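## Task

Bring the removable shelf up or down to the wall-rack level that carries yellow labels and slide it in all the way; every bottle must finish upright on the shelf, the result must hold without the robot supporting it, and the grippers must release and back away at the end.

## Robot and tools

Robot: two six-joint arms, left_arm and right_arm, each with a parallel gripper. The names are just labels and do not match left or right in a picture. Something may occasionally tug a held part or nudge a loose object. Nothing may leave the table, and the arms must not collide or press hard on each other.

Frame: all reported hand positions share one scene frame. Its origin sits on the tabletop midway between the arms; +x points out over the table, +z points up, and left_arm lies toward +y. Positions are in metres, orientations are quaternions in w,x,y,z order. The printed hand position is approximate and drifts more when the arm reaches far. The gripper's fingers extend along its own +z and close along its own y; the reported point lies between the pads, roughly 1 cm short of the fingertips.

Tool execute_actions, argument actions: a list holding at most one item, or empty.
- Empty list: no new command, just returns the state (a look).
- Motion item: {"rows": [...], "steps": n}, n from 1 to 15 (default 15), each step 1/30 s. Each row is one step; if there are fewer rows than steps, the final row repeats. Each row is a single flat list of exactly 14 numbers covering both arms, even when one arm stays still: left_arm waist, shoulder, elbow, wrist pitch, wrist yaw, wrist roll, opening, then the same seven for right_arm.
- Wait item: {"steps": n} without rows, n up to 300; it returns once that many steps have elapsed since the previous result, counting your own writing time.
- Optional pictures (true/false) toggles the camera images in the result; they are included by default.
A refused call sends nothing to the robot.

Joint numbers are absolute target angles in radians, in the same form as the Joint positions line, not offsets. Stated ranges per arm: waist -2.880 to 2.880, shoulder 0.000 to 3.142, elbow 0.000 to 3.019, wrist pitch -1.693 to 1.571, wrist yaw -1.571 to 1.571, wrist roll -2.094 to 2.094. A target more than 0.019 rad outside a range and farther out than the joint's last reported angle is refused. True ends may differ from the stated ones by up to 0.019 rad either way; targets past a true end are clipped to it, and the result may then print "joint sent to its limit" (possibly about an earlier action still running). Absence of that line does not prove more travel is available.

Opening is absolute, from -1 (closed) to +1 (fully open, pad gap 0.094 m). grip_measured reports the actual opening on that same scale; each gripper's reading can be off by about 1 mm, consistently within a scene. Away from the extremes the fingers are driven to where grip_measured would equal your number. To hold something, command about 0.03 below grip_measured for a firm grip, less of a margin for a gentle one. Pad force tops out around 50 to 62 N (weaker on some grippers and on parts under about 2 mm thick), with a brief harder spike on first contact.

Motion limits: each step, the target sent to a joint stays within a lead of its measured angle: waist 0.264, shoulder 0.32, elbow 0.276, wrist pitch 0.33, wrist yaw 0.186, wrist roll 0.522 rad. If targets would move a gripper more than 70 mm from where it is, all that arm's targets are pulled back proportionally. So distant goals need several calls. Between calls the arms keep heading for the last row sent, until everything has nearly stopped (slow or blocked counts as stopped) or a step is HELD; after that only a new action moves them further. Fingers still in motion continue.

Result lines: the state line gives each arm's end_effector_position and end_effector_quat_wxyz, separated by |. Joint positions and Joint velocities list per arm the six joints (rad, rad/s) then the pad gap (m, m/s). "joint command not followed" means a clearance check altered or blocked some joint targets; the rest of the row still ran. HELD marks steps on which your row, wholly or partly, was not sent. A MOTOR HOT line appears from 85 °C; holding loads heats motors, and at 100 °C that arm's motors and gripper go limp and it drops (OVER-TEMPERATURE FAULT), so avoid long heavy holds.

Tool zoom_image: camera (cam_head_left, cam_head_right, cam_left_wrist, cam_right_wrist) and region [x0, y0, x1, y1] in pixels of that camera's latest full image, origin top-left, at most 504 by 504. All images are 672x504; head cameras have about 72° vertical field of view, wrist cameras about 66°.

Tool finished_scene: scene is the integer of the current scene. It ends that scene irreversibly, reports success, and gives the next task. Replying without any tool call ends everything remaining.

Avoid: dropping the shelf or bottles, tipping bottles over, slamming or shoving hard, leaving the shelf only held up by a gripper, and finishing before releasing and pulling the grippers away.

Each tool is called after ">>>" as name(argument=value, ...), one argument or row to a line, values as JSON.

## Session

I'll start by looking at the current state.

>>> execute_actions(
  actions=[],
)

Scene clock: 0.00 s of 6000.00 s.
left_arm: end_effector_position=(+0.5622, +0.4183, +0.4952) grip_measured=+1.000 end_effector_quat_wxyz=(+0.704, -0.072, +0.702, +0.082) | right_arm: end_effector_position=(+0.5584, -0.2585, +0.4847) grip_measured=+1.000 end_effector_quat_wxyz=(+0.699, -0.021, +0.715, +0.012)
Joint positions: left_arm=[ 0.007  1.059  1.06   0.002 -0.014  0.013  0.094] | right_arm=[-0.002  1.053  1.046 -0.017  0.009 -0.011  0.094]
Joint velocities: left_arm=[ 0.005 -0.034  0.002 -0.007  0.007 -0.095  0.   ] | right_arm=[ 0.005 -0.005 -0.002 -0.007 -0.081 -0.081  0.   ]

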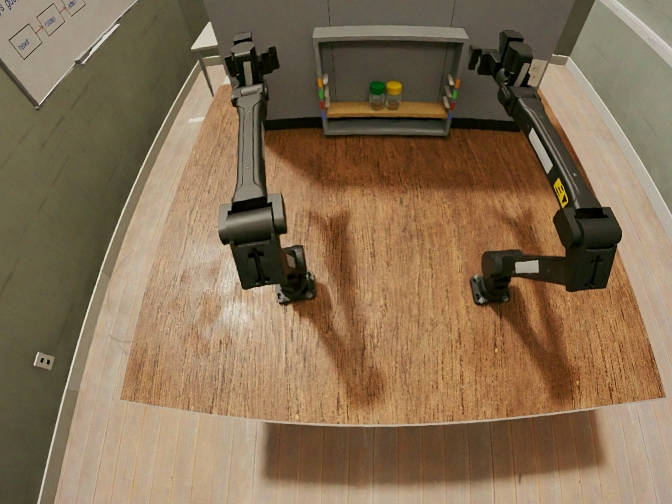

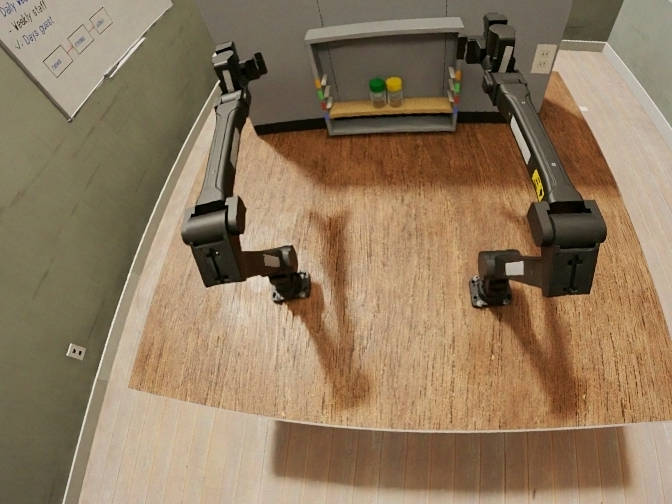

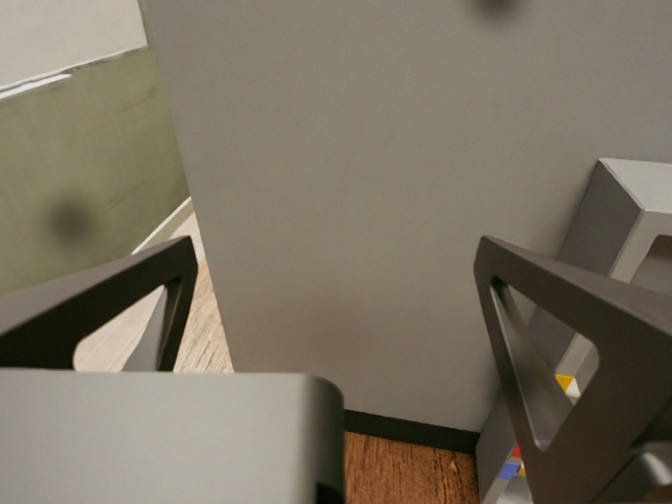

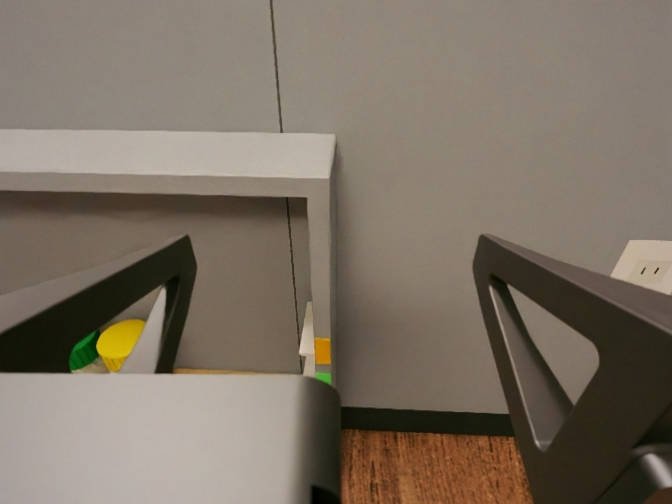

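>>> zoom_image(
  camera="cam_head_left",
  region=[290, 10, 490, 160],
)

>>> zoom_image(
  camera="cam_head_right",
  region=[290, 10, 490, 160],
)

Region (290, 10, 490, 160) of cam_head_left's 672x504 image, scaled by 2.520, with more detail than that image has; it fills the top 378 rows of this view, and the rest is white.

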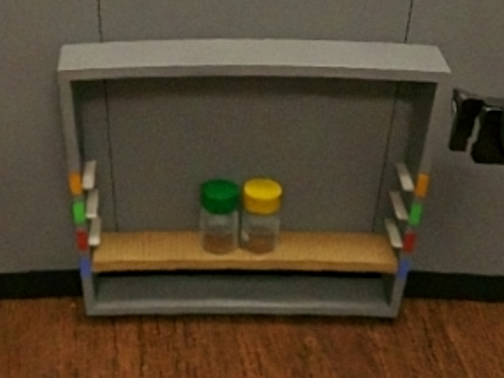

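Region (290, 10, 490, 160) of cam_head_right's 672x504 image, scaled by 2.520, with more detail than that image has; it fills the top 378 rows of this view, and the rest is white.

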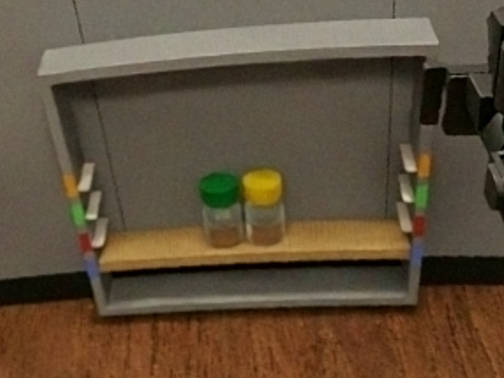

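>>> execute_actions(
  actions=[
    {"rows": [[-0.3,1.059,1.06,0.0,0.0,0.0,1.0, 0.3,1.053,1.046,0.0,0.0,0.0,1.0]], "steps": 15},
  ],
  pictures=false,
)

>>> execute_actions(
  actions=[
    {"steps": 20},
  ],
)

Scene clock: 23.53 s of 6000.00 s.
left_arm: end_effector_position=(+0.5700, +0.2508, +0.4901) grip_measured=+1.000 end_effector_quat_wxyz=(+0.705, +0.045, +0.707, -0.036) | right_arm: end_effector_position=(+0.5235, -0.0961, +0.4847) grip_measured=+1.000 end_effector_quat_wxyz=(+0.687, -0.136, +0.702, +0.127)
Joint positions: left_arm=[-0.31   1.059  1.052  0.002  0.003  0.013  0.094] | right_arm=[ 0.314  1.053  1.046 -0.017 -0.003 -0.009  0.094]
Joint velocities: left_arm=[ 0.151 -0.005  0.012  0.007 -0.066 -0.051  0.   ] | right_arm=[-0.19   0.005 -0.002  0.017  0.051 -0.066  0.   ]
Steps of this call (steps 1 to 90: nothing new was sent; then 20.03 s passed at rest; steps 91 to 105: all 15 steps of this action). Readings (joint positions):
91: left_arm=[-0.004 1.059 1.059 0.002 -0.016 0.013] | right_arm=[0.007 1.053 1.046 -0.017 0.011 -0.010]
92: left_arm=[-0.028 1.059 1.059 0.002 -0.017 0.013] | right_arm=[0.030 1.053 1.046 -0.017 0.012 -0.010]
94: left_arm=[-0.116 1.059 1.056 0.002 -0.014 0.013] | right_arm=[0.112 1.053 1.046 -0.017 0.011 -0.010]
98: left_arm=[-0.302 1.059 1.053 0.002 0.003 0.013] | right_arm=[0.298 1.053 1.046 -0.017 -0.001 -0.010]
105: the state above

Scene clock: 24.20 s of 6000.00 s.
left_arm: end_effector_position=(+0.5704, +0.2545, +0.4901) grip_measured=+1.000 end_effector_quat_wxyz=(+0.705, +0.043, +0.707, -0.033) | right_arm: end_effector_position=(+0.5257, -0.1018, +0.4847) grip_measured=+1.000 end_effector_quat_wxyz=(+0.688, -0.132, +0.703, +0.123)
Joint positions: left_arm=[-0.303  1.059  1.052  0.002  0.002  0.013  0.094] | right_arm=[ 0.302  1.053  1.046 -0.017 -0.002 -0.009  0.094]
Joint velocities: left_arm=[-0.024 -0.015 -0.022  0.012 -0.051 -0.022  0.   ] | right_arm=[ 0.005 -0.015 -0.007 -0.022 -0.066  0.022  0.   ]
Steps of this call (steps 1 to 20: the robot went on to your last target). Readings (joint positions):
1: left_arm=[-0.305 1.059 1.052 0.002 0.002 0.013] | right_arm=[0.308 1.053 1.046 -0.017 -0.003 -0.009]
2: left_arm=[-0.303 1.059 1.052 0.002 0.002 0.013] | right_arm=[0.304 1.053 1.046 -0.017 -0.002 -0.009]
4: left_arm=[-0.303 1.059 1.052 0.002 0.002 0.013] | right_arm=[0.302 1.053 1.046 -0.017 -0.002 -0.009]
8: left_arm=[-0.303 1.059 1.052 0.002 0.002 0.013] | right_arm=[0.302 1.053 1.046 -0.017 -0.002 -0.009]
20: the state above

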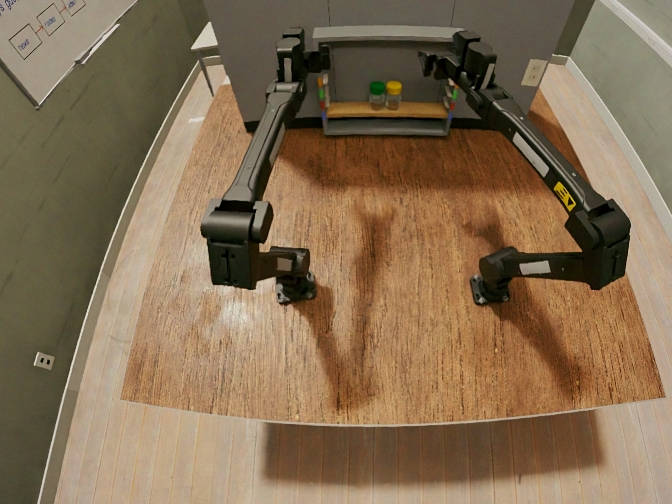

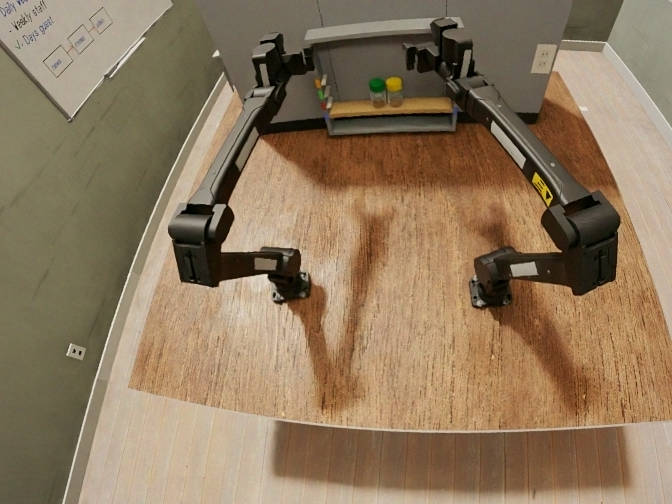

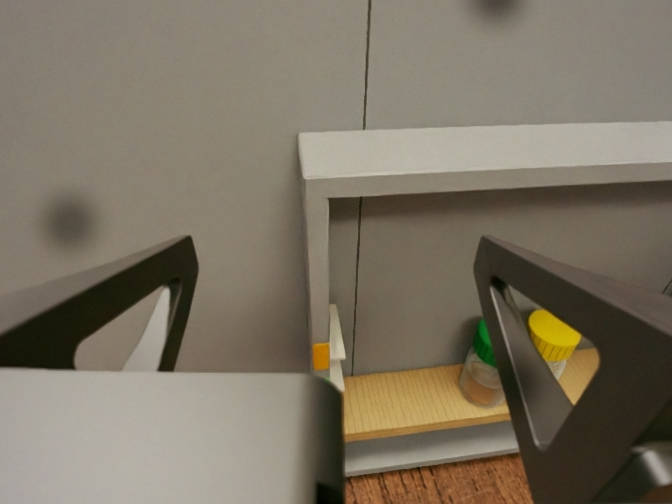

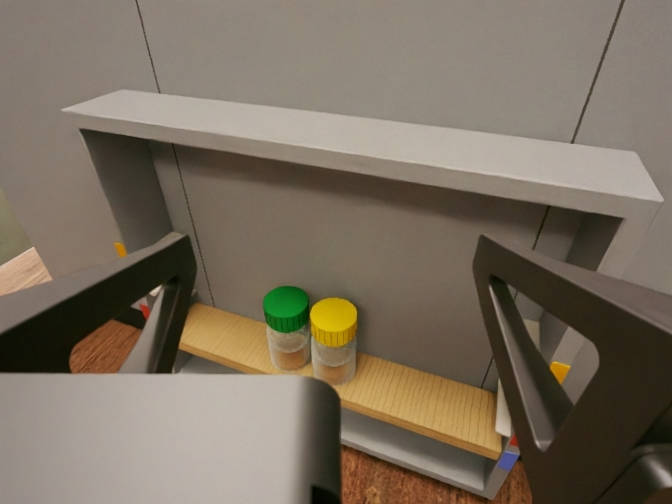

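>>> execute_actions(
  actions=[
    {"rows": [[-0.3,1.04,1.06,0.0,0.0,0.0,1.0, 0.3,1.053,1.07,0.0,0.0,0.0,1.0],[-0.3,1.01,1.06,0.0,0.0,0.0,1.0, 0.3,1.053,1.10,0.0,0.0,0.0,1.0],[-0.3,0.98,1.06,0.0,0.0,0.0,1.0, 0.3,1.053,1.13,0.0,0.0,0.0,1.0],[-0.3,0.95,1.06,0.0,0.0,0.0,1.0, 0.3,1.053,1.16,0.0,0.0,0.0,1.0],[-0.3,0.92,1.06,0.0,0.0,0.0,1.0, 0.3,1.053,1.19,0.0,0.0,0.0,1.0],[-0.3,0.89,1.06,0.0,0.0,0.0,1.0, 0.3,1.053,1.22,0.0,0.0,0.0,1.0],[-0.3,0.86,1.06,0.0,0.0,0.0,1.0, 0.3,1.053,1.25,0.0,0.0,0.0,1.0],[-0.3,0.83,1.06,0.0,0.0,0.0,1.0, 0.3,1.053,1.28,0.0,0.0,0.0,1.0],[-0.3,0.80,1.06,0.0,0.0,0.0,1.0, 0.3,1.053,1.31,0.0,0.0,0.0,1.0],[-0.3,0.77,1.06,0.0,0.0,0.0,1.0, 0.3,1.053,1.34,0.0,0.0,0.0,1.0],[-0.3,0.75,1.06,0.0,0.0,0.0,1.0, 0.3,1.053,1.36,0.0,0.0,0.0,1.0]], "steps": 15},
  ],
  pictures=false,
)

>>> execute_actions(
  actions=[
    {"steps": 15},
  ],
  pictures=false,
)

Scene clock: 40.37 s of 6000.00 s.
left_arm: end_effector_position=(+0.4385, +0.2684, +0.6181) grip_measured=+1.000 end_effector_quat_wxyz=(+0.802, +0.036, +0.595, -0.038) | right_arm: end_effector_position=(+0.5133, -0.1065, +0.6256) grip_measured=+1.000 end_effector_quat_wxyz=(+0.763, -0.117, +0.621, +0.136)
Joint positions: left_arm=[-0.303  0.745  1.037  0.002  0.002  0.013  0.094] | right_arm=[ 0.302  1.055  1.274 -0.016 -0.002 -0.009  0.094]
Joint velocities: left_arm=[-0.005 -0.679  0.007 -0.007  0.007  0.037  0.   ] | right_arm=[-0.015 -0.015  0.642  0.007 -0.081 -0.081  0.   ]
Steps of this call (steps 1 to 15: the robot went on to your last target; steps 16 to 90: nothing new was sent; then 12.67 s passed at rest; steps 91 to 105: all 15 steps of this action). Readings (joint positions):
91: left_arm=[-0.303 1.059 1.052 0.002 0.002 0.013] | right_arm=[0.302 1.053 1.046 -0.017 -0.002 -0.009]
92: left_arm=[-0.303 1.057 1.052 0.002 0.002 0.013] | right_arm=[0.302 1.053 1.046 -0.017 -0.002 -0.009]
94: left_arm=[-0.303 1.042 1.047 0.002 0.002 0.013] | right_arm=[0.302 1.053 1.053 -0.017 -0.002 -0.009]
98: left_arm=[-0.303 0.956 1.036 0.002 0.002 0.013] | right_arm=[0.302 1.055 1.114 -0.017 -0.002 -0.009]
105: the state above

Scene clock: 40.87 s of 6000.00 s.
left_arm: end_effector_position=(+0.4383, +0.2685, +0.6188) grip_measured=+1.000 end_effector_quat_wxyz=(+0.802, +0.036, +0.595, -0.038) | right_arm: end_effector_position=(+0.4987, -0.1120, +0.6658) grip_measured=+1.000 end_effector_quat_wxyz=(+0.785, -0.111, +0.592, +0.140)
Joint positions: left_arm=[-0.303  0.745  1.038  0.002  0.002  0.013  0.094] | right_arm=[ 0.302  1.041  1.325 -0.008 -0.002 -0.009  0.094]
Joint velocities: left_arm=[-0.005 -0.005  0.002  0.002 -0.037  0.007  0.   ] | right_arm=[-0.005 -0.005  0.007 -0.012  0.007 -0.037  0.   ]
Steps of this call (steps 1 to 15: the robot went on to your last target). Readings (joint positions):
1: left_arm=[-0.303 0.727 1.037 0.002 0.002 0.013] | right_arm=[0.302 1.055 1.294 -0.014 -0.002 -0.009]
2: left_arm=[-0.303 0.716 1.037 0.002 0.002 0.013] | right_arm=[0.302 1.053 1.309 -0.012 -0.002 -0.009]
4: left_arm=[-0.303 0.712 1.038 0.002 0.002 0.013] | right_arm=[0.302 1.047 1.324 -0.008 -0.002 -0.009]
8: left_arm=[-0.303 0.733 1.038 0.002 0.002 0.013] | right_arm=[0.302 1.040 1.325 -0.008 -0.002 -0.009]
15: the state above

>>> execute_actions(
  actions=[
    {"rows": [[-0.3,0.75,1.06,-0.06,0.0,0.0,1.0, 0.3,1.053,1.36,0.0,0.05,0.0,1.0],[-0.3,0.75,1.06,-0.12,0.0,0.0,1.0, 0.3,1.053,1.36,0.0,0.10,0.0,1.0],[-0.3,0.75,1.06,-0.18,0.0,0.0,1.0, 0.3,1.053,1.36,0.0,0.15,0.0,1.0],[-0.3,0.75,1.06,-0.24,0.0,0.0,1.0, 0.3,1.053,1.36,0.0,0.20,0.0,1.0],[-0.3,0.75,1.06,-0.30,0.0,0.0,1.0, 0.3,1.053,1.36,0.0,0.25,0.0,1.0],[-0.3,0.75,1.06,-0.36,0.0,0.0,1.0, 0.3,1.053,1.36,0.0,0.30,0.0,1.0],[-0.3,0.75,1.06,-0.42,0.0,0.0,1.0, 0.3,1.053,1.36,0.0,0.35,0.0,1.0],[-0.3,0.75,1.06,-0.48,0.0,0.0,1.0, 0.3,1.053,1.36,0.0,0.40,0.0,1.0],[-0.3,0.75,1.06,-0.54,0.0,0.0,1.0, 0.3,1.053,1.36,0.0,0.45,0.0,1.0],[-0.3,0.75,1.06,-0.60,0.0,0.0,1.0, 0.3,1.053,1.36,0.0,0.50,0.0,1.0],[-0.3,0.75,1.06,-0.66,0.0,0.0,1.0, 0.3,1.053,1.36,0.0,0.50,0.0,1.0],[-0.3,0.75,1.06,-0.70,0.0,0.0,1.0, 0.3,1.053,1.36,0.0,0.50,0.0,1.0]], "steps": 15},
  ],
  pictures=false,
)

>>> execute_actions(
  actions=[
    {"steps": 15},
  ],
)

Scene clock: 64.67 s of 6000.00 s.
left_arm: end_effector_position=(+0.4313, +0.2692, +0.4566) grip_measured=+1.000 end_effector_quat_wxyz=(+0.561, +0.049, +0.826, -0.027) | right_arm: end_effector_position=(+0.5090, -0.1960, +0.6601) grip_measured=+1.000 end_effector_quat_wxyz=(+0.787, +0.086, +0.610, -0.011)
Joint positions: left_arm=[-0.303  0.744  1.037 -0.671  0.002  0.013  0.094] | right_arm=[ 0.302  1.041  1.325 -0.008  0.496 -0.009  0.094]
Joint velocities: left_arm=[-0.015 -0.005 -0.002 -0.32   0.007 -0.022  0.   ] | right_arm=[ 0.005  0.005 -0.012  0.002  0.051  0.007  0.   ]
Steps of this call (steps 1 to 15: the robot went on to your last target; steps 16 to 90: nothing new was sent; then 20.30 s passed at rest; steps 91 to 105: all 15 steps of this action). Readings (joint positions):
91: left_arm=[-0.303 0.745 1.038 -0.006 0.002 0.013] | right_arm=[0.303 1.041 1.325 -0.008 0.018 -0.009]
92: left_arm=[-0.303 0.745 1.038 -0.029 0.002 0.013] | right_arm=[0.303 1.041 1.325 -0.008 0.057 -0.009]
94: left_arm=[-0.303 0.744 1.038 -0.114 0.002 0.013] | right_arm=[0.303 1.041 1.325 -0.008 0.152 -0.009]
98: left_arm=[-0.303 0.744 1.038 -0.344 0.002 0.013] | right_arm=[0.303 1.041 1.325 -0.008 0.352 -0.009]
105: the state above

Scene clock: 65.17 s of 6000.00 s.
left_arm: end_effector_position=(+0.4299, +0.2693, +0.4531) grip_measured=+1.000 end_effector_quat_wxyz=(+0.555, +0.050, +0.830, -0.027) | right_arm: end_effector_position=(+0.5090, -0.1961, +0.6601) grip_measured=+1.000 end_effector_quat_wxyz=(+0.787, +0.086, +0.610, -0.011)
Joint positions: left_arm=[-0.303  0.744  1.037 -0.686  0.002  0.013  0.094] | right_arm=[ 0.302  1.041  1.325 -0.008  0.497 -0.009  0.094]
Joint velocities: left_arm=[-0.005 -0.015 -0.012  0.002  0.007  0.007  0.   ] | right_arm=[ 0.015  0.005 -0.012 -0.027 -0.037  0.007  0.   ]
Steps of this call (steps 1 to 15: the robot went on to your last target). Readings (joint positions):
1: left_arm=[-0.303 0.744 1.037 -0.679 0.002 0.013] | right_arm=[0.302 1.041 1.325 -0.008 0.497 -0.009]
2: left_arm=[-0.303 0.744 1.037 -0.682 0.002 0.013] | right_arm=[0.302 1.041 1.325 -0.008 0.497 -0.009]
4: left_arm=[-0.303 0.744 1.037 -0.685 0.002 0.013] | right_arm=[0.302 1.041 1.325 -0.008 0.497 -0.009]
8: left_arm=[-0.303 0.744 1.037 -0.686 0.002 0.013] | right_arm=[0.302 1.041 1.325 -0.008 0.497 -0.009]
15: the state above

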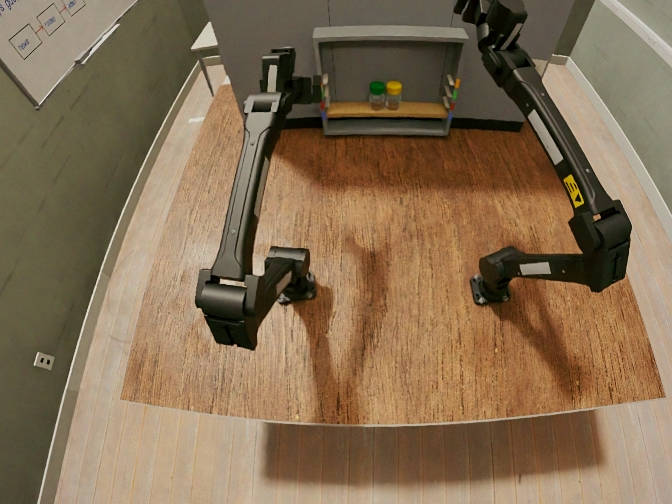

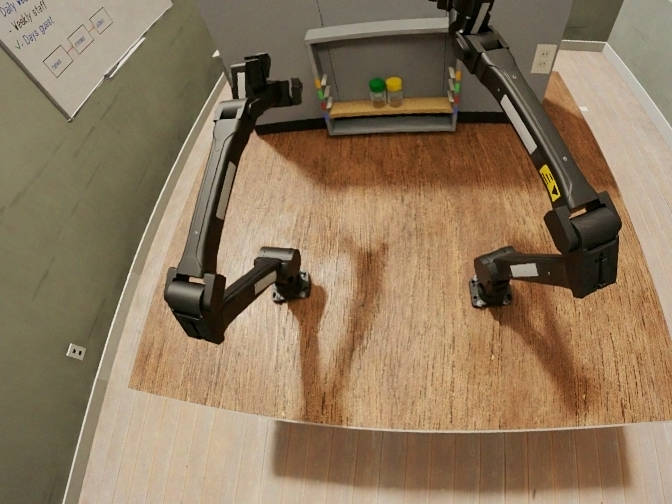

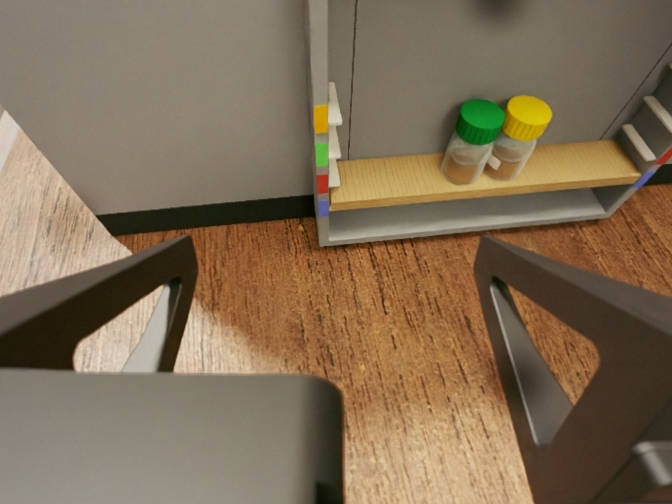

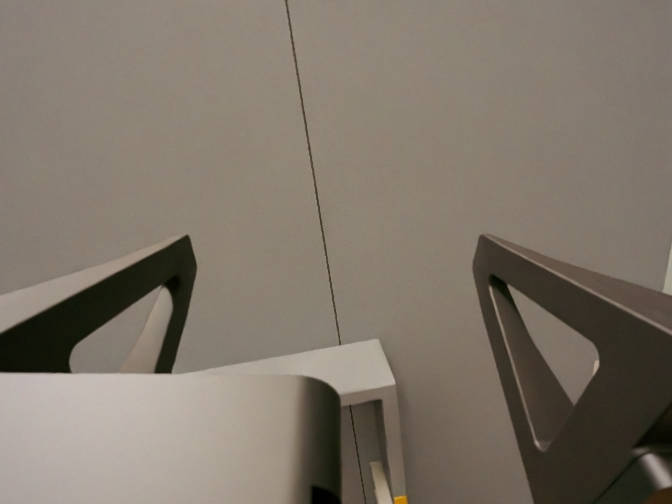

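>>> zoom_image(
  camera="cam_head_right",
  region=[190, 30, 350, 150],
)

Region (190, 30, 350, 150) of cam_head_right's 672x504 image, scaled by 3.150, with more detail than that image has; it fills the top 378 rows of this view, and the rest is white.

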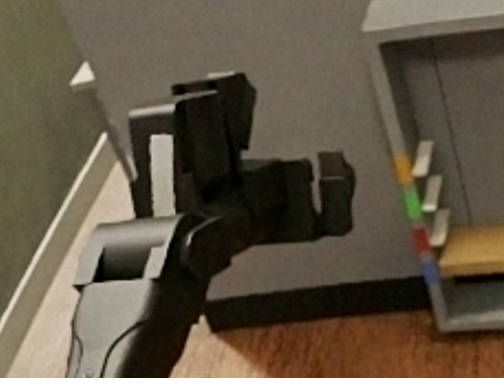

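>>> execute_actions(
  actions=[
    {"rows": [[-0.30,0.75,1.06,-0.69,0,0.01,1.0, 0.30,1.06,1.36,0.00,0.50,-0.01,1.0],[-0.30,0.76,1.05,-0.68,-0.01,0.02,1.0, 0.30,1.06,1.35,0.02,0.50,-0.02,1.0],[-0.31,0.78,1.05,-0.65,-0.01,0.04,1.0, 0.30,1.08,1.34,0.03,0.50,-0.04,1.0],[-0.32,0.80,1.04,-0.61,-0.02,0.08,1.0, 0.30,1.09,1.33,0.06,0.50,-0.08,1.0],[-0.33,0.83,1.03,-0.56,-0.03,0.12,1.0, 0.30,1.11,1.31,0.09,0.49,-0.12,1.0],[-0.34,0.86,1.02,-0.50,-0.05,0.16,1.0, 0.30,1.14,1.29,0.13,0.49,-0.16,1.0],[-0.35,0.90,1.00,-0.44,-0.06,0.22,1.0, 0.31,1.16,1.26,0.17,0.49,-0.22,1.0],[-0.36,0.94,0.99,-0.36,-0.08,0.28,1.0, 0.31,1.19,1.24,0.21,0.48,-0.28,1.0],[-0.37,0.99,0.97,-0.29,-0.10,0.34,1.0, 0.31,1.23,1.21,0.26,0.48,-0.34,1.0],[-0.39,1.04,0.95,-0.20,-0.11,0.41,1.0, 0.31,1.26,1.18,0.31,0.47,-0.41,1.0],[-0.40,1.09,0.94,-0.11,-0.13,0.48,1.0, 0.31,1.30,1.15,0.37,0.47,-0.48,1.0],[-0.42,1.14,0.92,-0.02,-0.15,0.55,1.0, 0.31,1.34,1.12,0.43,0.46,-0.55,1.0],[-0.44,1.19,0.90,0.07,-0.18,0.63,1.0, 0.32,1.38,1.08,0.48,0.46,-0.63,1.0],[-0.45,1.25,0.88,0.16,-0.20,0.71,1.0, 0.32,1.42,1.05,0.54,0.45,-0.71,1.0],[-0.47,1.30,0.86,0.26,-0.22,0.79,1.0, 0.32,1.46,1.02,0.61,0.45,-0.79,1.0]], "steps": 15},
  ],
  pictures=false,
)

>>> execute_actions(
  actions=[
    {"rows": [[-0.49,1.35,0.83,0.36,-0.24,0.86,1.0, 0.32,1.50,0.98,0.67,0.45,-0.86,1.0],[-0.50,1.41,0.81,0.45,-0.26,0.94,1.0, 0.32,1.54,0.95,0.73,0.44,-0.94,1.0],[-0.52,1.46,0.79,0.54,-0.29,1.02,1.0, 0.33,1.58,0.91,0.78,0.44,-1.02,1.0],[-0.54,1.51,0.77,0.63,-0.31,1.09,1.0, 0.33,1.61,0.88,0.84,0.43,-1.09,1.0],[-0.55,1.56,0.76,0.72,-0.33,1.16,1.0, 0.33,1.65,0.85,0.90,0.43,-1.16,1.0],[-0.57,1.60,0.74,0.81,-0.34,1.23,1.0, 0.33,1.68,0.82,0.95,0.42,-1.23,1.0],[-0.58,1.64,0.73,0.88,-0.36,1.29,1.0, 0.33,1.71,0.80,0.99,0.42,-1.29,1.0],[-0.59,1.67,0.72,0.94,-0.38,1.35,1.0, 0.33,1.73,0.78,1.02,0.41,-1.35,1.0],[-0.60,1.70,0.71,0.99,-0.39,1.41,1.0, 0.34,1.75,0.76,1.04,0.41,-1.41,1.0],[-0.61,1.72,0.70,1.02,-0.41,1.45,1.0, 0.34,1.76,0.75,1.05,0.41,-1.45,1.0],[-0.62,1.73,0.69,1.05,-0.42,1.49,1.0, 0.34,1.77,0.74,1.06,0.40,-1.49,1.0],[-0.63,1.74,0.69,1.06,-0.43,1.53,1.0, 0.34,1.78,0.74,1.06,0.40,-1.53,1.0],[-0.64,1.74,0.69,1.07,-0.43,1.55,1.0, 0.34,1.78,0.74,1.06,0.40,-1.55,1.0],[-0.64,1.74,0.69,1.07,-0.44,1.57,1.0, 0.34,1.78,0.74,1.06,0.40,-1.57,1.0]], "steps": 15},
  ],
  pictures=false,
)

>>> execute_actions(
  actions=[
    {"steps": 20},
  ],
)

Scene clock: 143.27 s of 6000.00 s.
left_arm: end_effector_position=(+0.5682, +0.2319, +0.3718) grip_measured=+1.000 end_effector_quat_wxyz=(+0.598, +0.180, +0.771, +0.123) | right_arm: end_effector_position=(+0.5891, -0.1618, +0.5642) grip_measured=+1.000 end_effector_quat_wxyz=(+0.783, -0.013, +0.610, -0.118)
Joint positions: left_arm=[-0.403  1.103  0.934 -0.092 -0.174  0.385  0.094] | right_arm=[ 0.302  1.232  1.203  0.318  0.471 -0.305  0.094]
Joint velocities: left_arm=[-0.386  1.363 -0.462  1.707 -0.549  1.326  0.   ] | right_arm=[ 0.015  0.698 -0.53   0.974 -0.022 -0.901  0.   ]
Steps of this call (steps 1 to 15: the robot went on to your last target; steps 16 to 90: nothing new was sent; then 74.60 s passed at rest; steps 91 to 105: all 15 steps of this action). Readings (joint positions):
91: left_arm=[-0.303 0.744 1.037 -0.686 0.002 0.013] | right_arm=[0.302 1.041 1.325 -0.008 0.497 -0.009]
92: left_arm=[-0.303 0.745 1.037 -0.686 -0.001 0.013] | right_arm=[0.302 1.042 1.325 -0.006 0.497 -0.009]
94: left_arm=[-0.303 0.750 1.037 -0.675 -0.011 0.022] | right_arm=[0.302 1.048 1.325 0.012 0.497 -0.021]
98: left_arm=[-0.329 0.820 1.024 -0.509 -0.062 0.114] | right_arm=[0.302 1.092 1.312 0.124 0.491 -0.109]
105: the state above

Scene clock: 143.77 s of 6000.00 s.
left_arm: end_effector_position=(+0.5861, +0.1351, +0.0943) grip_measured=+1.000 end_effector_quat_wxyz=(+0.483, +0.504, +0.584, +0.414) | right_arm: end_effector_position=(+0.6428, -0.1293, +0.2458) grip_measured=+1.000 end_effector_quat_wxyz=(+0.653, -0.243, +0.660, -0.280)
Joint positions: left_arm=[-0.64   1.783  0.663  0.909 -0.431  1.33   0.094] | right_arm=[ 0.307  1.627  0.874  0.763  0.416 -0.762  0.094]
Joint velocities: left_arm=[-0.327  0.278 -0.232  1.741 -0.051  1.56   0.   ] | right_arm=[ 0.054  0.943 -0.789  1.814 -0.139 -1.751  0.   ]
Steps of this call (steps 1 to 15: all 15 steps of this action). Readings (joint positions):
1: left_arm=[-0.416 1.148 0.916 -0.037 -0.192 0.432] | right_arm=[0.302 1.256 1.185 0.350 0.469 -0.336]
2: left_arm=[-0.429 1.193 0.898 0.014 -0.209 0.479] | right_arm=[0.302 1.281 1.166 0.379 0.466 -0.364]
4: left_arm=[-0.455 1.284 0.861 0.111 -0.249 0.573] | right_arm=[0.302 1.331 1.126 0.430 0.460 -0.417]
8: left_arm=[-0.514 1.473 0.786 0.315 -0.330 0.779] | right_arm=[0.302 1.433 1.043 0.525 0.447 -0.515]
15: the state above

Scene clock: 144.43 s of 6000.00 s.
left_arm: end_effector_position=(+0.5892, +0.1302, +0.1423) grip_measured=+1.000 end_effector_quat_wxyz=(+0.494, +0.512, +0.506, +0.487) | right_arm: end_effector_position=(+0.6073, -0.1209, +0.1538) grip_measured=+1.000 end_effector_quat_wxyz=(+0.502, -0.494, +0.508, -0.495)
Joint positions: left_arm=[-0.647  1.753  0.664  1.048 -0.437  1.553  0.094] | right_arm=[ 0.338  1.78   0.729  1.045  0.402 -1.548  0.094]
Joint velocities: left_arm=[-0.024  0.005 -0.002 -0.012  0.007 -0.022  0.   ] | right_arm=[-0.005 -0.015 -0.002 -0.007  0.007 -0.125  0.   ]
Steps of this call (steps 1 to 20: the robot went on to your last target). Readings (joint positions):
1: left_arm=[-0.649 1.786 0.659 0.955 -0.432 1.376] | right_arm=[0.309 1.660 0.844 0.828 0.411 -0.831]
2: left_arm=[-0.652 1.784 0.658 0.988 -0.434 1.413] | right_arm=[0.313 1.695 0.813 0.898 0.407 -0.920]
4: left_arm=[-0.651 1.771 0.663 1.027 -0.436 1.464] | right_arm=[0.323 1.759 0.762 0.989 0.404 -1.114]
8: left_arm=[-0.648 1.753 0.664 1.047 -0.437 1.518] | right_arm=[0.337 1.809 0.729 1.019 0.403 -1.380]
20: the state above

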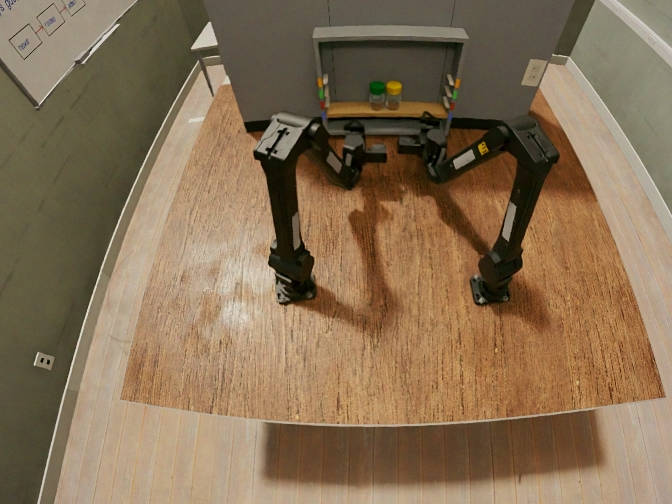

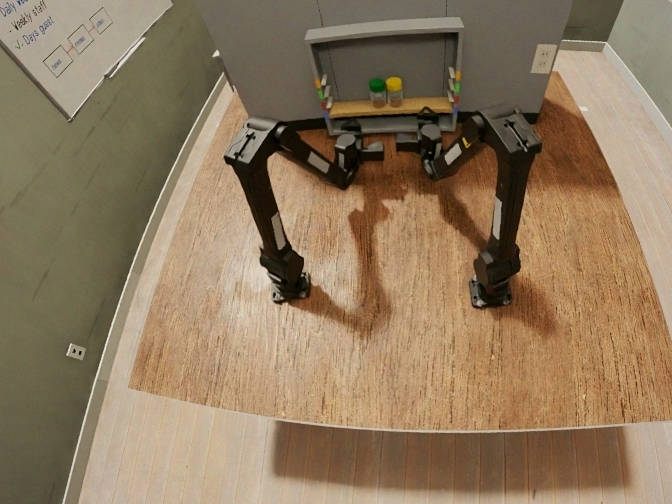

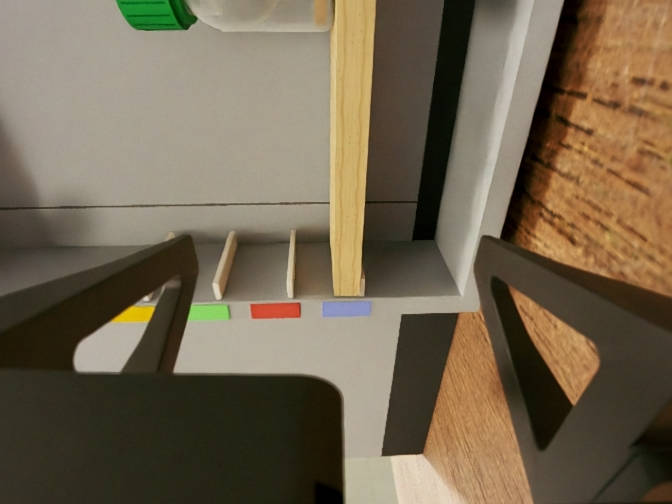

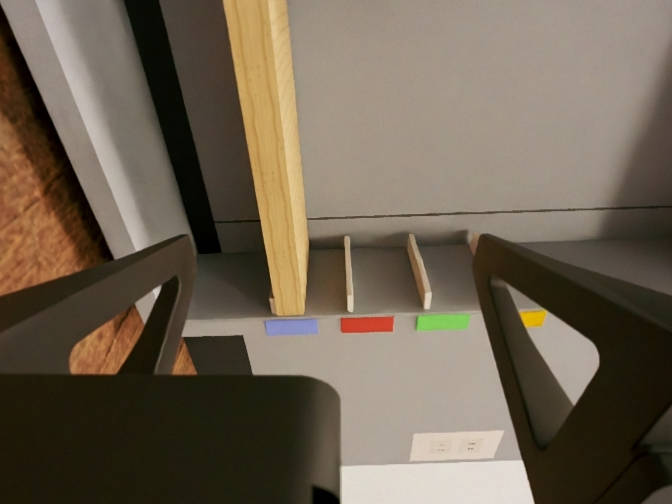

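>>> execute_actions(
  actions=[
    {"rows": [[-0.638,1.743,0.693,1.071,-0.438,1.57,0.98, 0.338,1.783,0.742,1.061,0.398,-1.57,0.98],[-0.632,1.752,0.701,1.072,-0.432,1.571,0.93, 0.333,1.790,0.749,1.062,0.393,-1.571,0.93],[-0.624,1.766,0.714,1.075,-0.424,1.573,0.86, 0.325,1.801,0.760,1.065,0.384,-1.573,0.86],[-0.613,1.783,0.730,1.078,-0.413,1.575,0.77, 0.315,1.815,0.772,1.068,0.374,-1.575,0.77],[-0.600,1.802,0.748,1.081,-0.400,1.578,0.66, 0.304,1.831,0.787,1.071,0.362,-1.578,0.66],[-0.588,1.823,0.768,1.085,-0.388,1.58,0.55, 0.292,1.848,0.803,1.075,0.350,-1.58,0.55],[-0.575,1.843,0.787,1.089,-0.375,1.582,0.44, 0.279,1.864,0.818,1.079,0.338,-1.582,0.44],[-0.562,1.862,0.805,1.092,-0.362,1.585,0.33, 0.268,1.880,0.833,1.082,0.326,-1.585,0.33],[-0.551,1.879,0.821,1.095,-0.351,1.587,0.24, 0.258,1.894,0.845,1.085,0.316,-1.587,0.24],[-0.543,1.893,0.834,1.098,-0.343,1.589,0.17, 0.250,1.905,0.856,1.088,0.307,-1.589,0.17],[-0.537,1.902,0.842,1.099,-0.337,1.59,0.12, 0.245,1.912,0.863,1.089,0.302,-1.59,0.12],[-0.535,1.905,0.845,1.10,-0.335,1.59,0.1, 0.243,1.915,0.865,1.09,0.30,-1.59,0.1]], "steps": 15},
  ],
  pictures=false,
)

>>> execute_actions(
  actions=[
    {"steps": 20},
  ],
)

Scene clock: 186.87 s of 6000.00 s.
left_arm: end_effector_position=(+0.6599, +0.1599, +0.1337) grip_measured=+0.103 end_effector_quat_wxyz=(+0.499, +0.498, +0.501, +0.503) | right_arm: end_effector_position=(+0.6573, -0.1505, +0.1321) grip_measured=+0.102 end_effector_quat_wxyz=(+0.497, -0.499, +0.500, -0.504)
Joint positions: left_arm=[-0.53   1.893  0.823  1.073 -0.34   1.572  0.052] | right_arm=[ 0.239  1.903  0.836  1.071  0.305 -1.578  0.052]
Joint velocities: left_arm=[ 0.083  0.083 -0.017 -0.012 -0.066  0.022 -0.001] | right_arm=[-0.132  0.034 -0.012  0.027  0.037 -0.022 -0.001]
Steps of this call (steps 1 to 30: the robot went on to your last target; steps 31 to 90: nothing new was sent; then 38.93 s passed at rest; steps 91 to 105: all 15 steps of this action). Readings (joint positions):
91: left_arm=[-0.647 1.753 0.664 1.048 -0.437 1.556] | right_arm=[0.338 1.780 0.729 1.045 0.402 -1.560]
92: left_arm=[-0.647 1.753 0.664 1.048 -0.436 1.556] | right_arm=[0.338 1.780 0.729 1.045 0.400 -1.560]
94: left_arm=[-0.642 1.755 0.668 1.048 -0.423 1.557] | right_arm=[0.336 1.781 0.730 1.047 0.385 -1.562]
98: left_arm=[-0.604 1.795 0.729 1.062 -0.375 1.562] | right_arm=[0.313 1.818 0.765 1.061 0.339 -1.567]
105: the state above

Scene clock: 187.53 s of 6000.00 s.
left_arm: end_effector_position=(+0.6601, +0.1603, +0.1323) grip_measured=+0.103 end_effector_quat_wxyz=(+0.498, +0.499, +0.500, +0.503) | right_arm: end_effector_position=(+0.6577, -0.1524, +0.1318) grip_measured=+0.102 end_effector_quat_wxyz=(+0.496, -0.499, +0.500, -0.506)
Joint positions: left_arm=[-0.528  1.896  0.823  1.074 -0.338  1.575  0.052] | right_arm=[ 0.235  1.905  0.836  1.073  0.304 -1.581  0.052]
Joint velocities: left_arm=[-0.005 -0.015  0.002  0.002 -0.022  0.081 -0.001] | right_arm=[ 0.005 -0.005 -0.017 -0.007 -0.037  0.037  0.002]
Steps of this call (steps 1 to 15: the robot went on to your last target; steps 16 to 20: nothing new was sent). Readings (joint positions):
1: left_arm=[-0.528 1.895 0.823 1.073 -0.340 1.573] | right_arm=[0.235 1.905 0.836 1.071 0.305 -1.578]
2: left_arm=[-0.528 1.896 0.823 1.073 -0.339 1.574] | right_arm=[0.234 1.905 0.836 1.071 0.305 -1.579]
4: left_arm=[-0.528 1.896 0.823 1.074 -0.338 1.574] | right_arm=[0.235 1.905 0.836 1.073 0.304 -1.579]
8: left_arm=[-0.528 1.896 0.823 1.074 -0.338 1.575] | right_arm=[0.235 1.905 0.836 1.073 0.304 -1.580]
20: the state above
All arms were judged still, so your last target was given up. Only a new action makes them travel on or press farther. Fingers that are still opening or closing keep moving.

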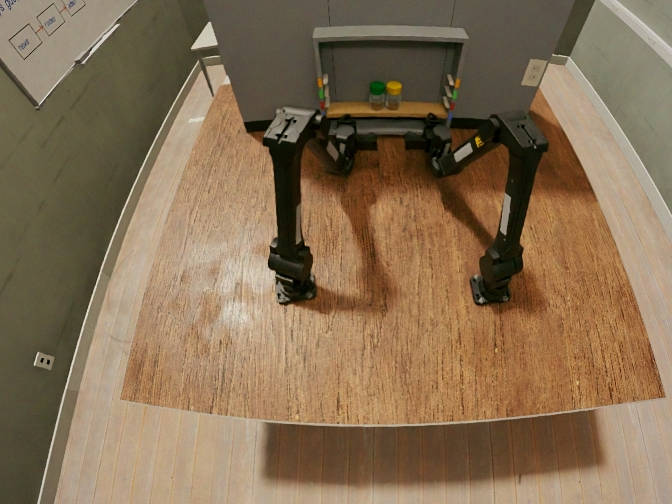

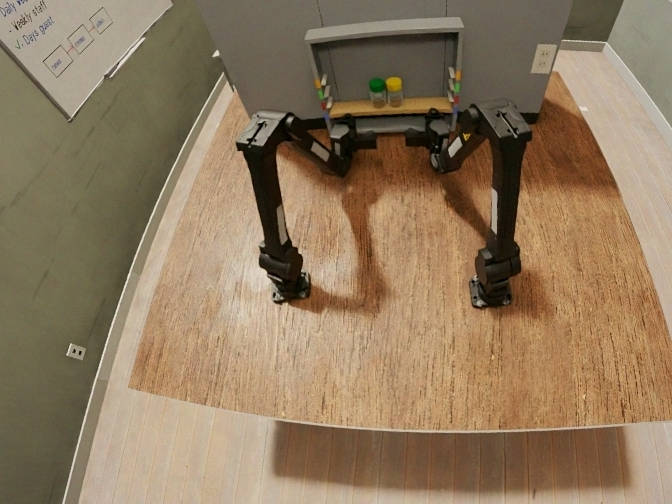

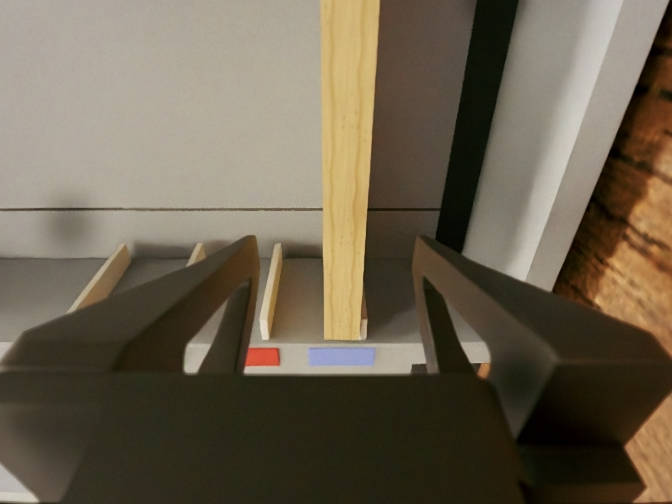

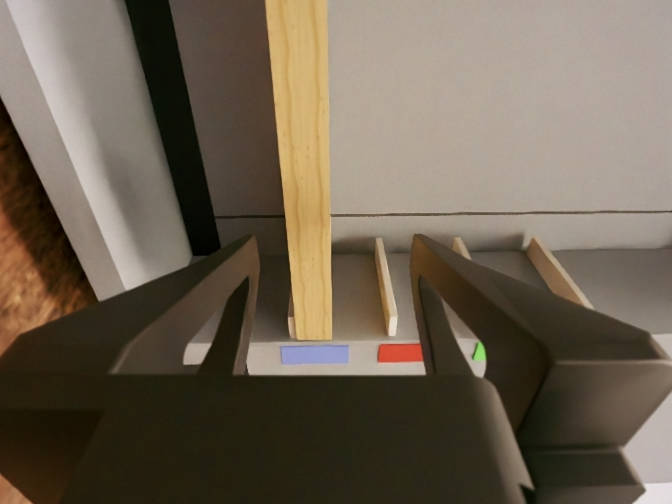

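>>> execute_actions(
  actions=[
    {"rows": [[-0.530,1.908,0.849,1.09,-0.334,1.59,0.1, 0.238,1.919,0.869,1.085,0.298,-1.585,0.1],[-0.528,1.913,0.856,1.08,-0.331,1.59,0.1, 0.235,1.926,0.877,1.078,0.295,-1.585,0.1],[-0.526,1.919,0.864,1.07,-0.328,1.59,0.1, 0.232,1.935,0.887,1.071,0.291,-1.585,0.1],[-0.523,1.926,0.873,1.063,-0.324,1.59,0.1, 0.229,1.944,0.897,1.065,0.287,-1.585,0.1],[-0.521,1.932,0.882,1.057,-0.321,1.59,0.1, 0.227,1.953,0.907,1.060,0.283,-1.585,0.1],[-0.519,1.938,0.890,1.052,-0.318,1.59,0.1, 0.225,1.961,0.916,1.056,0.279,-1.585,0.1],[-0.517,1.942,0.896,1.049,-0.315,1.59,0.1, 0.223,1.967,0.923,1.053,0.276,-1.585,0.1],[-0.516,1.945,0.900,1.047,-0.314,1.59,0.1, 0.222,1.971,0.927,1.052,0.275,-1.585,0.1]], "steps": 15},
  ],
  pictures=false,
)

>>> execute_actions(
  actions=[
    {"steps": 12},
  ],
)

Scene clock: 213.97 s of 6000.00 s.
left_arm: end_effector_position=(+0.6755, +0.1547, +0.1312) grip_measured=+0.103 end_effector_quat_wxyz=(+0.503, +0.502, +0.496, +0.500) | right_arm: end_effector_position=(+0.6776, -0.1452, +0.1259) grip_measured=+0.102 end_effector_quat_wxyz=(+0.502, -0.503, +0.494, -0.501)
Joint positions: left_arm=[-0.524  1.924  0.869  1.061 -0.317  1.575  0.052] | right_arm=[ 0.231  1.952  0.896  1.062  0.278 -1.581  0.052]
Joint velocities: left_arm=[ 0.005  0.005 -0.002  0.002  0.051 -0.007  0.001] | right_arm=[-0.015 -0.015 -0.027 -0.002 -0.007 -0.037 -0.001]
Steps of this call (steps 1 to 90: nothing new was sent; then 22.93 s passed at rest; steps 91 to 105: all 15 steps of this action). Readings (joint positions):
91: left_arm=[-0.528 1.896 0.823 1.074 -0.337 1.575] | right_arm=[0.235 1.905 0.836 1.073 0.303 -1.581]
92: left_arm=[-0.528 1.896 0.823 1.074 -0.336 1.575] | right_arm=[0.235 1.905 0.836 1.073 0.300 -1.581]
94: left_arm=[-0.528 1.897 0.824 1.074 -0.331 1.575] | right_arm=[0.235 1.907 0.841 1.073 0.294 -1.581]
98: left_arm=[-0.528 1.912 0.852 1.067 -0.318 1.575] | right_arm=[0.235 1.933 0.880 1.069 0.280 -1.581]
105: the state above

Scene clock: 214.37 s of 6000.00 s.
left_arm: end_effector_position=(+0.6755, +0.1547, +0.1312) grip_measured=+0.103 end_effector_quat_wxyz=(+0.503, +0.502, +0.496, +0.500) | right_arm: end_effector_position=(+0.6777, -0.1454, +0.1259) grip_measured=+0.102 end_effector_quat_wxyz=(+0.502, -0.503, +0.494, -0.501)
Joint positions: left_arm=[-0.524  1.924  0.869  1.061 -0.317  1.575  0.052] | right_arm=[ 0.23   1.952  0.896  1.062  0.278 -1.581  0.052]
Joint velocities: left_arm=[-0.005 -0.024 -0.017 -0.007  0.007  0.007  0.   ] | right_arm=[ 0.005  0.005 -0.002 -0.012 -0.037 -0.007  0.001]
Steps of this call (steps 1 to 12: the robot went on to your last target). Readings (joint positions):
1: left_arm=[-0.524 1.924 0.869 1.061 -0.317 1.575] | right_arm=[0.230 1.952 0.896 1.062 0.278 -1.581]
2: left_arm=[-0.524 1.924 0.869 1.061 -0.317 1.575] | right_arm=[0.230 1.952 0.896 1.062 0.278 -1.581]
4: left_arm=[-0.524 1.924 0.869 1.061 -0.317 1.575] | right_arm=[0.230 1.952 0.896 1.062 0.278 -1.581]
8: left_arm=[-0.524 1.924 0.869 1.061 -0.317 1.575] | right_arm=[0.230 1.952 0.896 1.062 0.278 -1.581]
12: the state above

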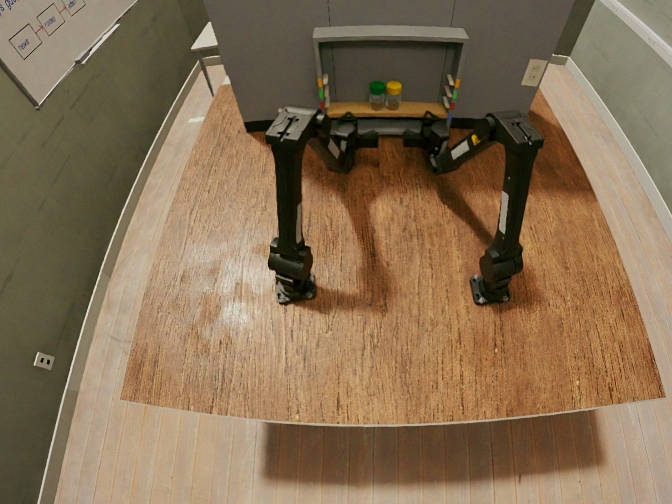

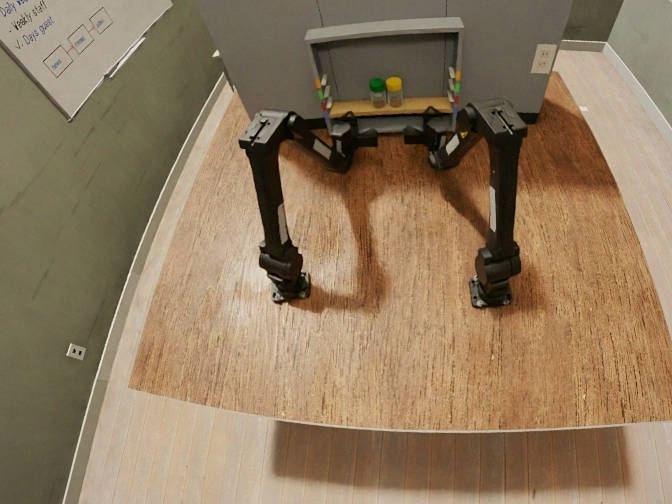

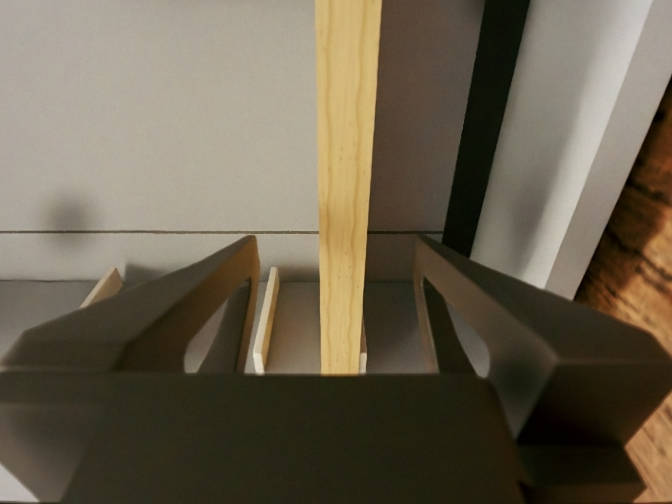

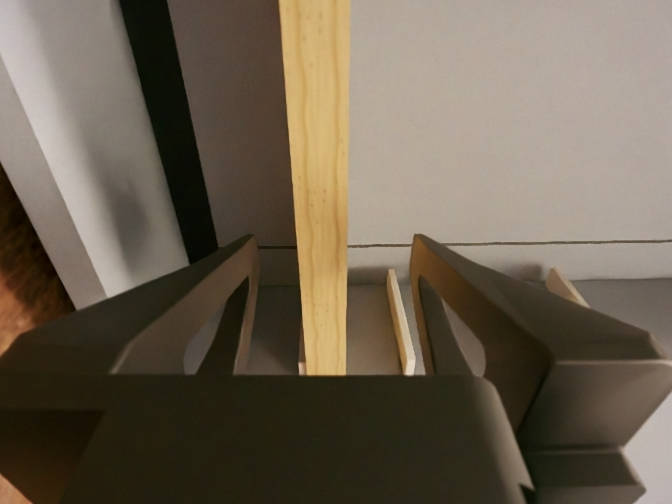

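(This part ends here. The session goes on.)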